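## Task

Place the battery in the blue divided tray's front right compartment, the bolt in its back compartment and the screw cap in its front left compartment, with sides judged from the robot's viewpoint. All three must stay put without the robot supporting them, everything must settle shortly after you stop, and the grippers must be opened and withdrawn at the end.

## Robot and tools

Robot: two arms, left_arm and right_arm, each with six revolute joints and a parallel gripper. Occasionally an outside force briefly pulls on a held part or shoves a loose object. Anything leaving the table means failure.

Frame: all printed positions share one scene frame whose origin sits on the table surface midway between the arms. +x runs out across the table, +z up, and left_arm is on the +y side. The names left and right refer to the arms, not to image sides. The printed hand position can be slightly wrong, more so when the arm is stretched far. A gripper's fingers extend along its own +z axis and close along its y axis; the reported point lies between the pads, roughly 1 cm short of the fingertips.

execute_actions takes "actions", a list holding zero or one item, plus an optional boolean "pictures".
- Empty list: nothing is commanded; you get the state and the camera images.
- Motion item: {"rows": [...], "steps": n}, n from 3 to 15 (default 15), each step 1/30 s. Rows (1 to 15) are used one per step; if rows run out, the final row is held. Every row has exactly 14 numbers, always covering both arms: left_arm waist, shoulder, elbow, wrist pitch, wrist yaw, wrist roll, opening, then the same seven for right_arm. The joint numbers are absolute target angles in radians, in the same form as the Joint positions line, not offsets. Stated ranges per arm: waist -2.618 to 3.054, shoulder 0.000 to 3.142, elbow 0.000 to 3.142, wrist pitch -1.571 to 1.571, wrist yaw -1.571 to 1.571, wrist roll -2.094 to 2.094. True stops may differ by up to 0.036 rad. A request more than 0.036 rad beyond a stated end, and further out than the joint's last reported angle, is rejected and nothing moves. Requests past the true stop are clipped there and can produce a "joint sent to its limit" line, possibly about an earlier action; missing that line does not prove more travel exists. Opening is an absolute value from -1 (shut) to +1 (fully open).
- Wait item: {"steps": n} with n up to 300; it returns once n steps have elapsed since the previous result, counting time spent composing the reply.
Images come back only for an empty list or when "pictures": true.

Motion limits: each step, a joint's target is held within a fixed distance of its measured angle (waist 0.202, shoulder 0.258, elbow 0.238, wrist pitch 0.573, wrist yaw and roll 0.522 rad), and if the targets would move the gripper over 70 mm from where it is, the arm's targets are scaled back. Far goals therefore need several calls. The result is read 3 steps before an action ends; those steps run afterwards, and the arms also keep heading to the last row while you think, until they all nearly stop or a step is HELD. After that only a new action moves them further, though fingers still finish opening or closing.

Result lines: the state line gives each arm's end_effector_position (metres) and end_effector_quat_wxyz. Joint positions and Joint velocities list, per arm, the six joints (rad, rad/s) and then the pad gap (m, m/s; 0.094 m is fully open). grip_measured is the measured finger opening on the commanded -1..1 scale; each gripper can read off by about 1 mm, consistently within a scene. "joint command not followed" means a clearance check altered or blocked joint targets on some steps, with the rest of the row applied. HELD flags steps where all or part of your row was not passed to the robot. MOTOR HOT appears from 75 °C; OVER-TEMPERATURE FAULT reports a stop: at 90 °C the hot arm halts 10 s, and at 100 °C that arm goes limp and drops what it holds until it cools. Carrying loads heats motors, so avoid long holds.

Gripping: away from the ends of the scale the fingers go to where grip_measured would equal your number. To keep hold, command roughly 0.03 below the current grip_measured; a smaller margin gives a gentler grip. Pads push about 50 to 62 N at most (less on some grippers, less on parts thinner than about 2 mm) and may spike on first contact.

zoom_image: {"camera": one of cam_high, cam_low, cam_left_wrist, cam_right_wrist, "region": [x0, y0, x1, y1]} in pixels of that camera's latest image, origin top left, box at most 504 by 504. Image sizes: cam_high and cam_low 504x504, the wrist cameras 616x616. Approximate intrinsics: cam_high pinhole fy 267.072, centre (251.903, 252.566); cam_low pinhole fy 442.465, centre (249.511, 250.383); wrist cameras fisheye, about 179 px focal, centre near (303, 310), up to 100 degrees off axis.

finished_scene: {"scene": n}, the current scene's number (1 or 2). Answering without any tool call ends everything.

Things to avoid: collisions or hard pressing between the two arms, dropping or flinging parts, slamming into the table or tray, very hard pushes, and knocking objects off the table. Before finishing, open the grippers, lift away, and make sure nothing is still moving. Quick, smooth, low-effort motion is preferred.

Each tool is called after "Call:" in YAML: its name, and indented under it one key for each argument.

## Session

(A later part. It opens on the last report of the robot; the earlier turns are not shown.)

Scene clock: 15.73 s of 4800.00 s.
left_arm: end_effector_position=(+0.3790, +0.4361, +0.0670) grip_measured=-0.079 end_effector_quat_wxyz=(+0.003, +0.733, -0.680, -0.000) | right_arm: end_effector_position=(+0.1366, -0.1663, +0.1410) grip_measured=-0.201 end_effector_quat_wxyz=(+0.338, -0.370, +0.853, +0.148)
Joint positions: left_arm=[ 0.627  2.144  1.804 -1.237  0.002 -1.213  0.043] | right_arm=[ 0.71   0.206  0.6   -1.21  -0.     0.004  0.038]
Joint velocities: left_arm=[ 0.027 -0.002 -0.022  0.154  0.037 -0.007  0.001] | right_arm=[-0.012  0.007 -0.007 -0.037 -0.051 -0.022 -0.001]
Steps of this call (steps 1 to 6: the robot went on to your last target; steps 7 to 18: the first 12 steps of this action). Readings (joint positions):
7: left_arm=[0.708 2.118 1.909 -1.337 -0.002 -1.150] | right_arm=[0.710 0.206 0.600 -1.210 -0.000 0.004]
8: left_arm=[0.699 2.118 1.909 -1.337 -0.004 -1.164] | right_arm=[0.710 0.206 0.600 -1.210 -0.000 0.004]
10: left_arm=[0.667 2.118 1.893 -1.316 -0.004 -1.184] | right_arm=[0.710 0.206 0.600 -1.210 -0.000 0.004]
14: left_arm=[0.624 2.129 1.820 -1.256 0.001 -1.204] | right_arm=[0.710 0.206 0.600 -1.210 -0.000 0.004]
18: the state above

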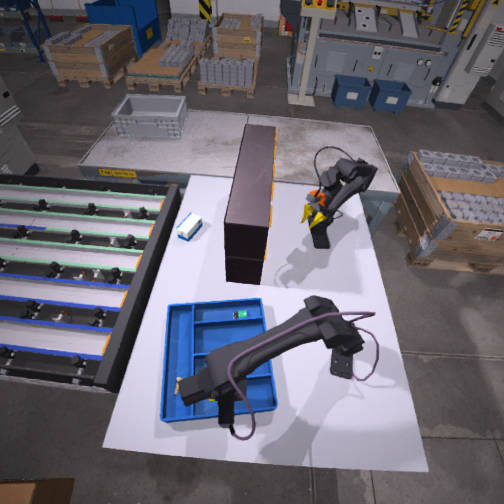

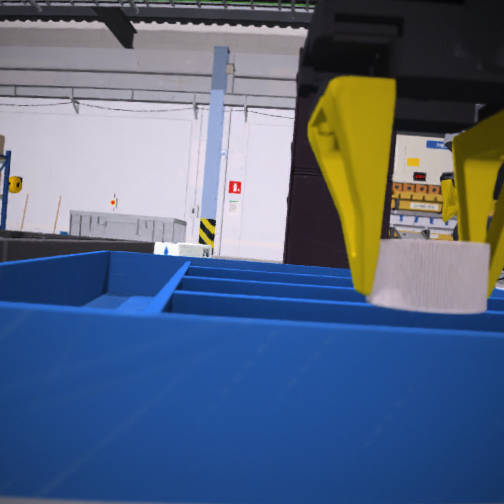

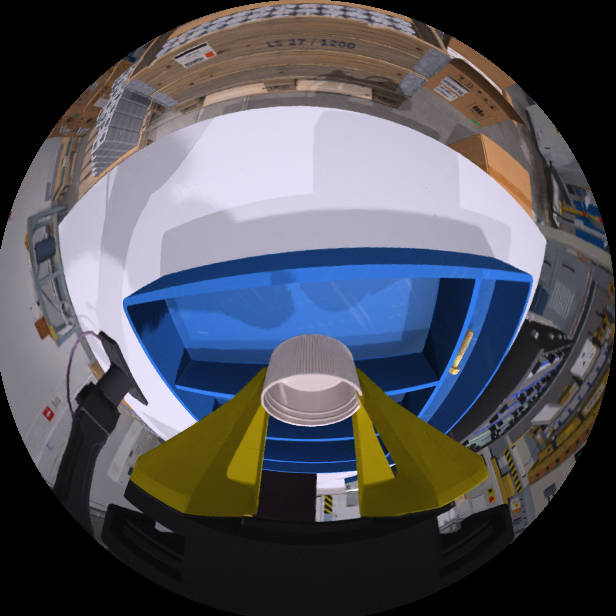

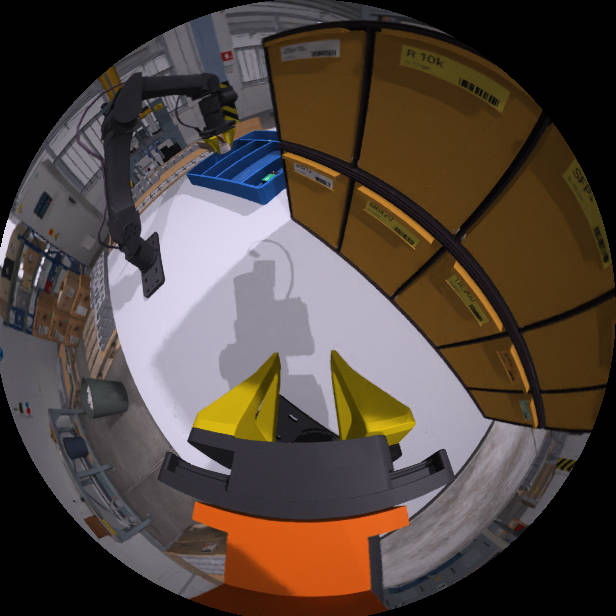

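Call:
execute_actions:
  actions:
    - {"rows":[[0.635,2.14,1.75,-1.15,0,-1.23,-0.105,0.7,0.2,0.6,-1.2,0,0,-0.2],[0.635,2.14,1.72,-1.12,0,-1.23,-0.105,0.7,0.2,0.6,-1.2,0,0,-0.2],[0.635,2.145,1.69,-1.1,0,-1.23,-0.105,0.7,0.2,0.6,-1.2,0,0,-0.2],[0.635,2.15,1.665,-1.075,0,-1.23,-0.105,0.7,0.2,0.6,-1.2,0,0,-0.2]],"steps":13}

Call:
execute_actions:
  actions:
    - {"rows":[[0.635,2.15,1.665,-1.075,0,-1.23,0.3,0.7,0.2,0.6,-1.2,0,0,-0.2]],"steps":6}

Call:
execute_actions:
  actions:
    - {"rows":[[0.635,2.05,1.85,-1.33,0,-1.23,0.3,0.7,0.2,0.6,-1.2,0,0,-0.2]],"steps":9}

Call:
execute_actions:
  actions:
    - {"rows":[[0.8,1.3,1.35,-1.4,0,-1.0,0.3,0.7,0.2,0.6,-1.2,0,0,-0.2]]}
  pictures: true

Scene clock: 22.97 s of 4800.00 s.
left_arm: end_effector_position=(+0.3703, +0.4329, +0.0255) grip_measured=-0.079 end_effector_quat_wxyz=(+0.016, +0.736, -0.677, -0.005) | right_arm: end_effector_position=(+0.1366, -0.1663, +0.1410) grip_measured=-0.201 end_effector_quat_wxyz=(+0.338, -0.370, +0.853, +0.148)
Joint positions: left_arm=[ 0.629  2.164  1.668 -1.108  0.002 -1.219  0.043] | right_arm=[ 0.71   0.206  0.6   -1.21  -0.     0.004  0.038]
Joint velocities: left_arm=[-0.002 -0.002 -0.002  0.125 -0.007  0.037  0.001] | right_arm=[-0.017 -0.002 -0.012  0.007  0.022  0.037 -0.   ]
Steps of this call (steps 1 to 3: the last 3 steps of your previous action; steps 4 to 30: the robot went on to your last target; steps 31 to 90: nothing new was sent; then 3.90 s passed at rest; steps 91 to 100: the first 10 steps of this action). Readings (joint positions):
91: left_arm=[0.629 2.143 1.798 -1.208 0.002 -1.219] | right_arm=[0.710 0.206 0.600 -1.210 -0.000 0.004]
92: left_arm=[0.629 2.141 1.782 -1.190 0.002 -1.219] | right_arm=[0.710 0.206 0.600 -1.210 -0.000 0.004]
94: left_arm=[0.629 2.140 1.735 -1.148 0.002 -1.219] | right_arm=[0.710 0.206 0.600 -1.210 -0.000 0.004]
98: left_arm=[0.629 2.159 1.672 -1.118 0.002 -1.219] | right_arm=[0.710 0.206 0.600 -1.210 -0.000 0.004]
100: the state above

Scene clock: 23.17 s of 4800.00 s.
left_arm: end_effector_position=(+0.3749, +0.4350, +0.0254) grip_measured=+0.286 end_effector_quat_wxyz=(+0.006, +0.736, -0.677, -0.002) | right_arm: end_effector_position=(+0.1366, -0.1663, +0.1410) grip_measured=-0.201 end_effector_quat_wxyz=(+0.338, -0.370, +0.853, +0.148)
Joint positions: left_arm=[ 0.629  2.164  1.668 -1.088  0.002 -1.219  0.06 ] | right_arm=[ 0.71   0.206  0.6   -1.21  -0.     0.004  0.038]
Joint velocities: left_arm=[ 0.007 -0.012  0.002  0.007 -0.051 -0.095  0.025] | right_arm=[ 0.002  0.017  0.002  0.051 -0.037  0.022 -0.001]
Steps of this call (steps 1 to 3: the last 3 steps of your previous action; steps 4 to 6: the first 3 steps of this action). Readings (joint positions):
4: left_arm=[0.629 2.164 1.668 -1.091 0.002 -1.219] | right_arm=[0.710 0.206 0.600 -1.210 -0.000 0.004]
5: left_arm=[0.629 2.164 1.668 -1.090 0.002 -1.219] | right_arm=[0.710 0.206 0.600 -1.210 -0.000 0.004]
6: the state above

Scene clock: 23.47 s of 4800.00 s.
left_arm: end_effector_position=(+0.3825, +0.4386, +0.0912) grip_measured=+0.298 end_effector_quat_wxyz=(-0.026, +0.736, -0.676, +0.012) | right_arm: end_effector_position=(+0.1366, -0.1663, +0.1410) grip_measured=-0.201 end_effector_quat_wxyz=(+0.338, -0.370, +0.853, +0.148)
Joint positions: left_arm=[ 0.629  2.088  1.813 -1.239  0.002 -1.219  0.061] | right_arm=[ 0.71   0.206  0.6   -1.21  -0.     0.004  0.038]
Joint velocities: left_arm=[-0.017 -0.657  0.471 -0.374  0.066 -0.007  0.   ] | right_arm=[ 0.007  0.002  0.017 -0.022 -0.007 -0.007 -0.001]
Steps of this call (steps 1 to 3: the last 3 steps of your previous action; steps 4 to 9: the first 6 steps of this action). Readings (joint positions):
4: left_arm=[0.629 2.162 1.686 -1.109 0.002 -1.219] | right_arm=[0.710 0.206 0.600 -1.210 -0.000 0.004]
5: left_arm=[0.629 2.161 1.713 -1.150 0.002 -1.219] | right_arm=[0.710 0.206 0.600 -1.210 -0.000 0.004]
7: left_arm=[0.629 2.132 1.772 -1.206 0.002 -1.219] | right_arm=[0.710 0.206 0.600 -1.210 -0.000 0.004]
9: the state above

Scene clock: 23.97 s of 4800.00 s.
left_arm: end_effector_position=(+0.2108, +0.4084, +0.1967) grip_measured=+0.298 end_effector_quat_wxyz=(-0.101, +0.731, -0.675, +0.022) | right_arm: end_effector_position=(+0.1366, -0.1663, +0.1410) grip_measured=-0.201 end_effector_quat_wxyz=(+0.338, -0.370, +0.853, +0.148)
Joint positions: left_arm=[ 0.808  1.333  1.352 -1.383  0.    -1.036  0.061] | right_arm=[ 0.71   0.206  0.6   -1.21  -0.     0.004  0.038]
Joint velocities: left_arm=[-0.032 -1.556 -0.002 -0.11   0.037  0.168  0.   ] | right_arm=[-0.007 -0.012 -0.012  0.022  0.007  0.007 -0.   ]
Steps of this call (steps 1 to 3: the last 3 steps of your previous action; steps 4 to 15: the first 12 steps of this action). Readings (joint positions):
4: left_arm=[0.637 2.015 1.816 -1.259 0.006 -1.200] | right_arm=[0.710 0.206 0.600 -1.210 -0.000 0.004]
5: left_arm=[0.653 1.974 1.761 -1.254 0.011 -1.176] | right_arm=[0.710 0.206 0.600 -1.210 -0.000 0.004]
7: left_arm=[0.710 1.875 1.645 -1.278 0.011 -1.135] | right_arm=[0.710 0.206 0.600 -1.210 -0.000 0.004]
11: left_arm=[0.806 1.612 1.405 -1.330 0.001 -1.072] | right_arm=[0.710 0.206 0.600 -1.210 -0.000 0.004]
15: the state above

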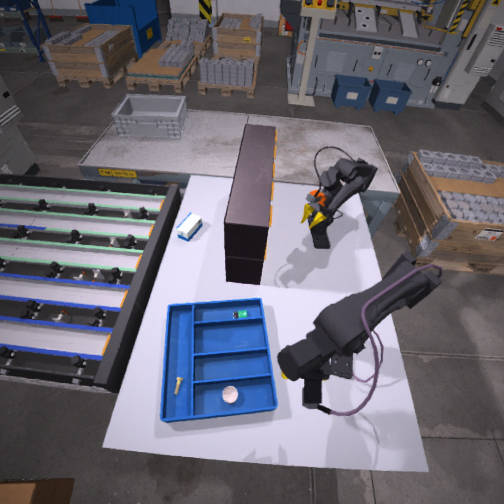

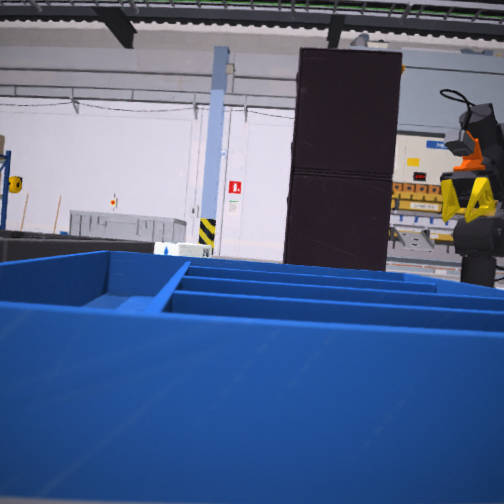

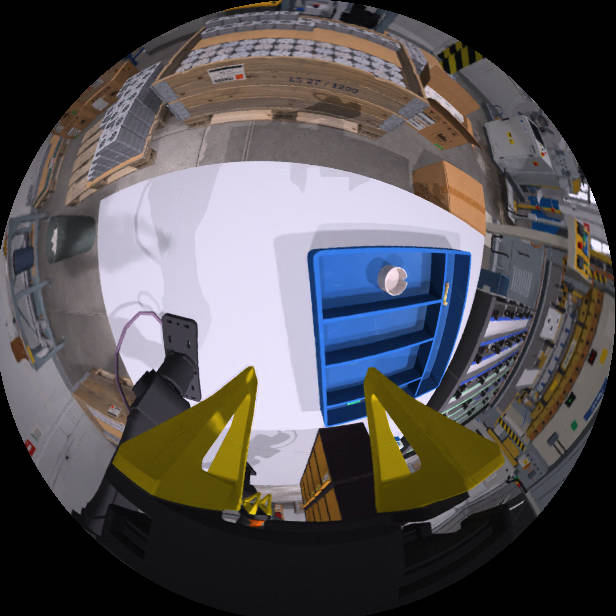

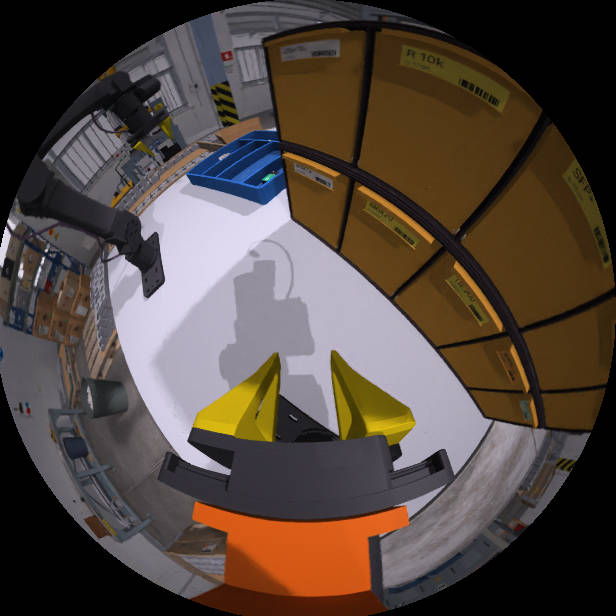

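Call:
finished_scene:
  scene: 2

The scene is finished: the task was done.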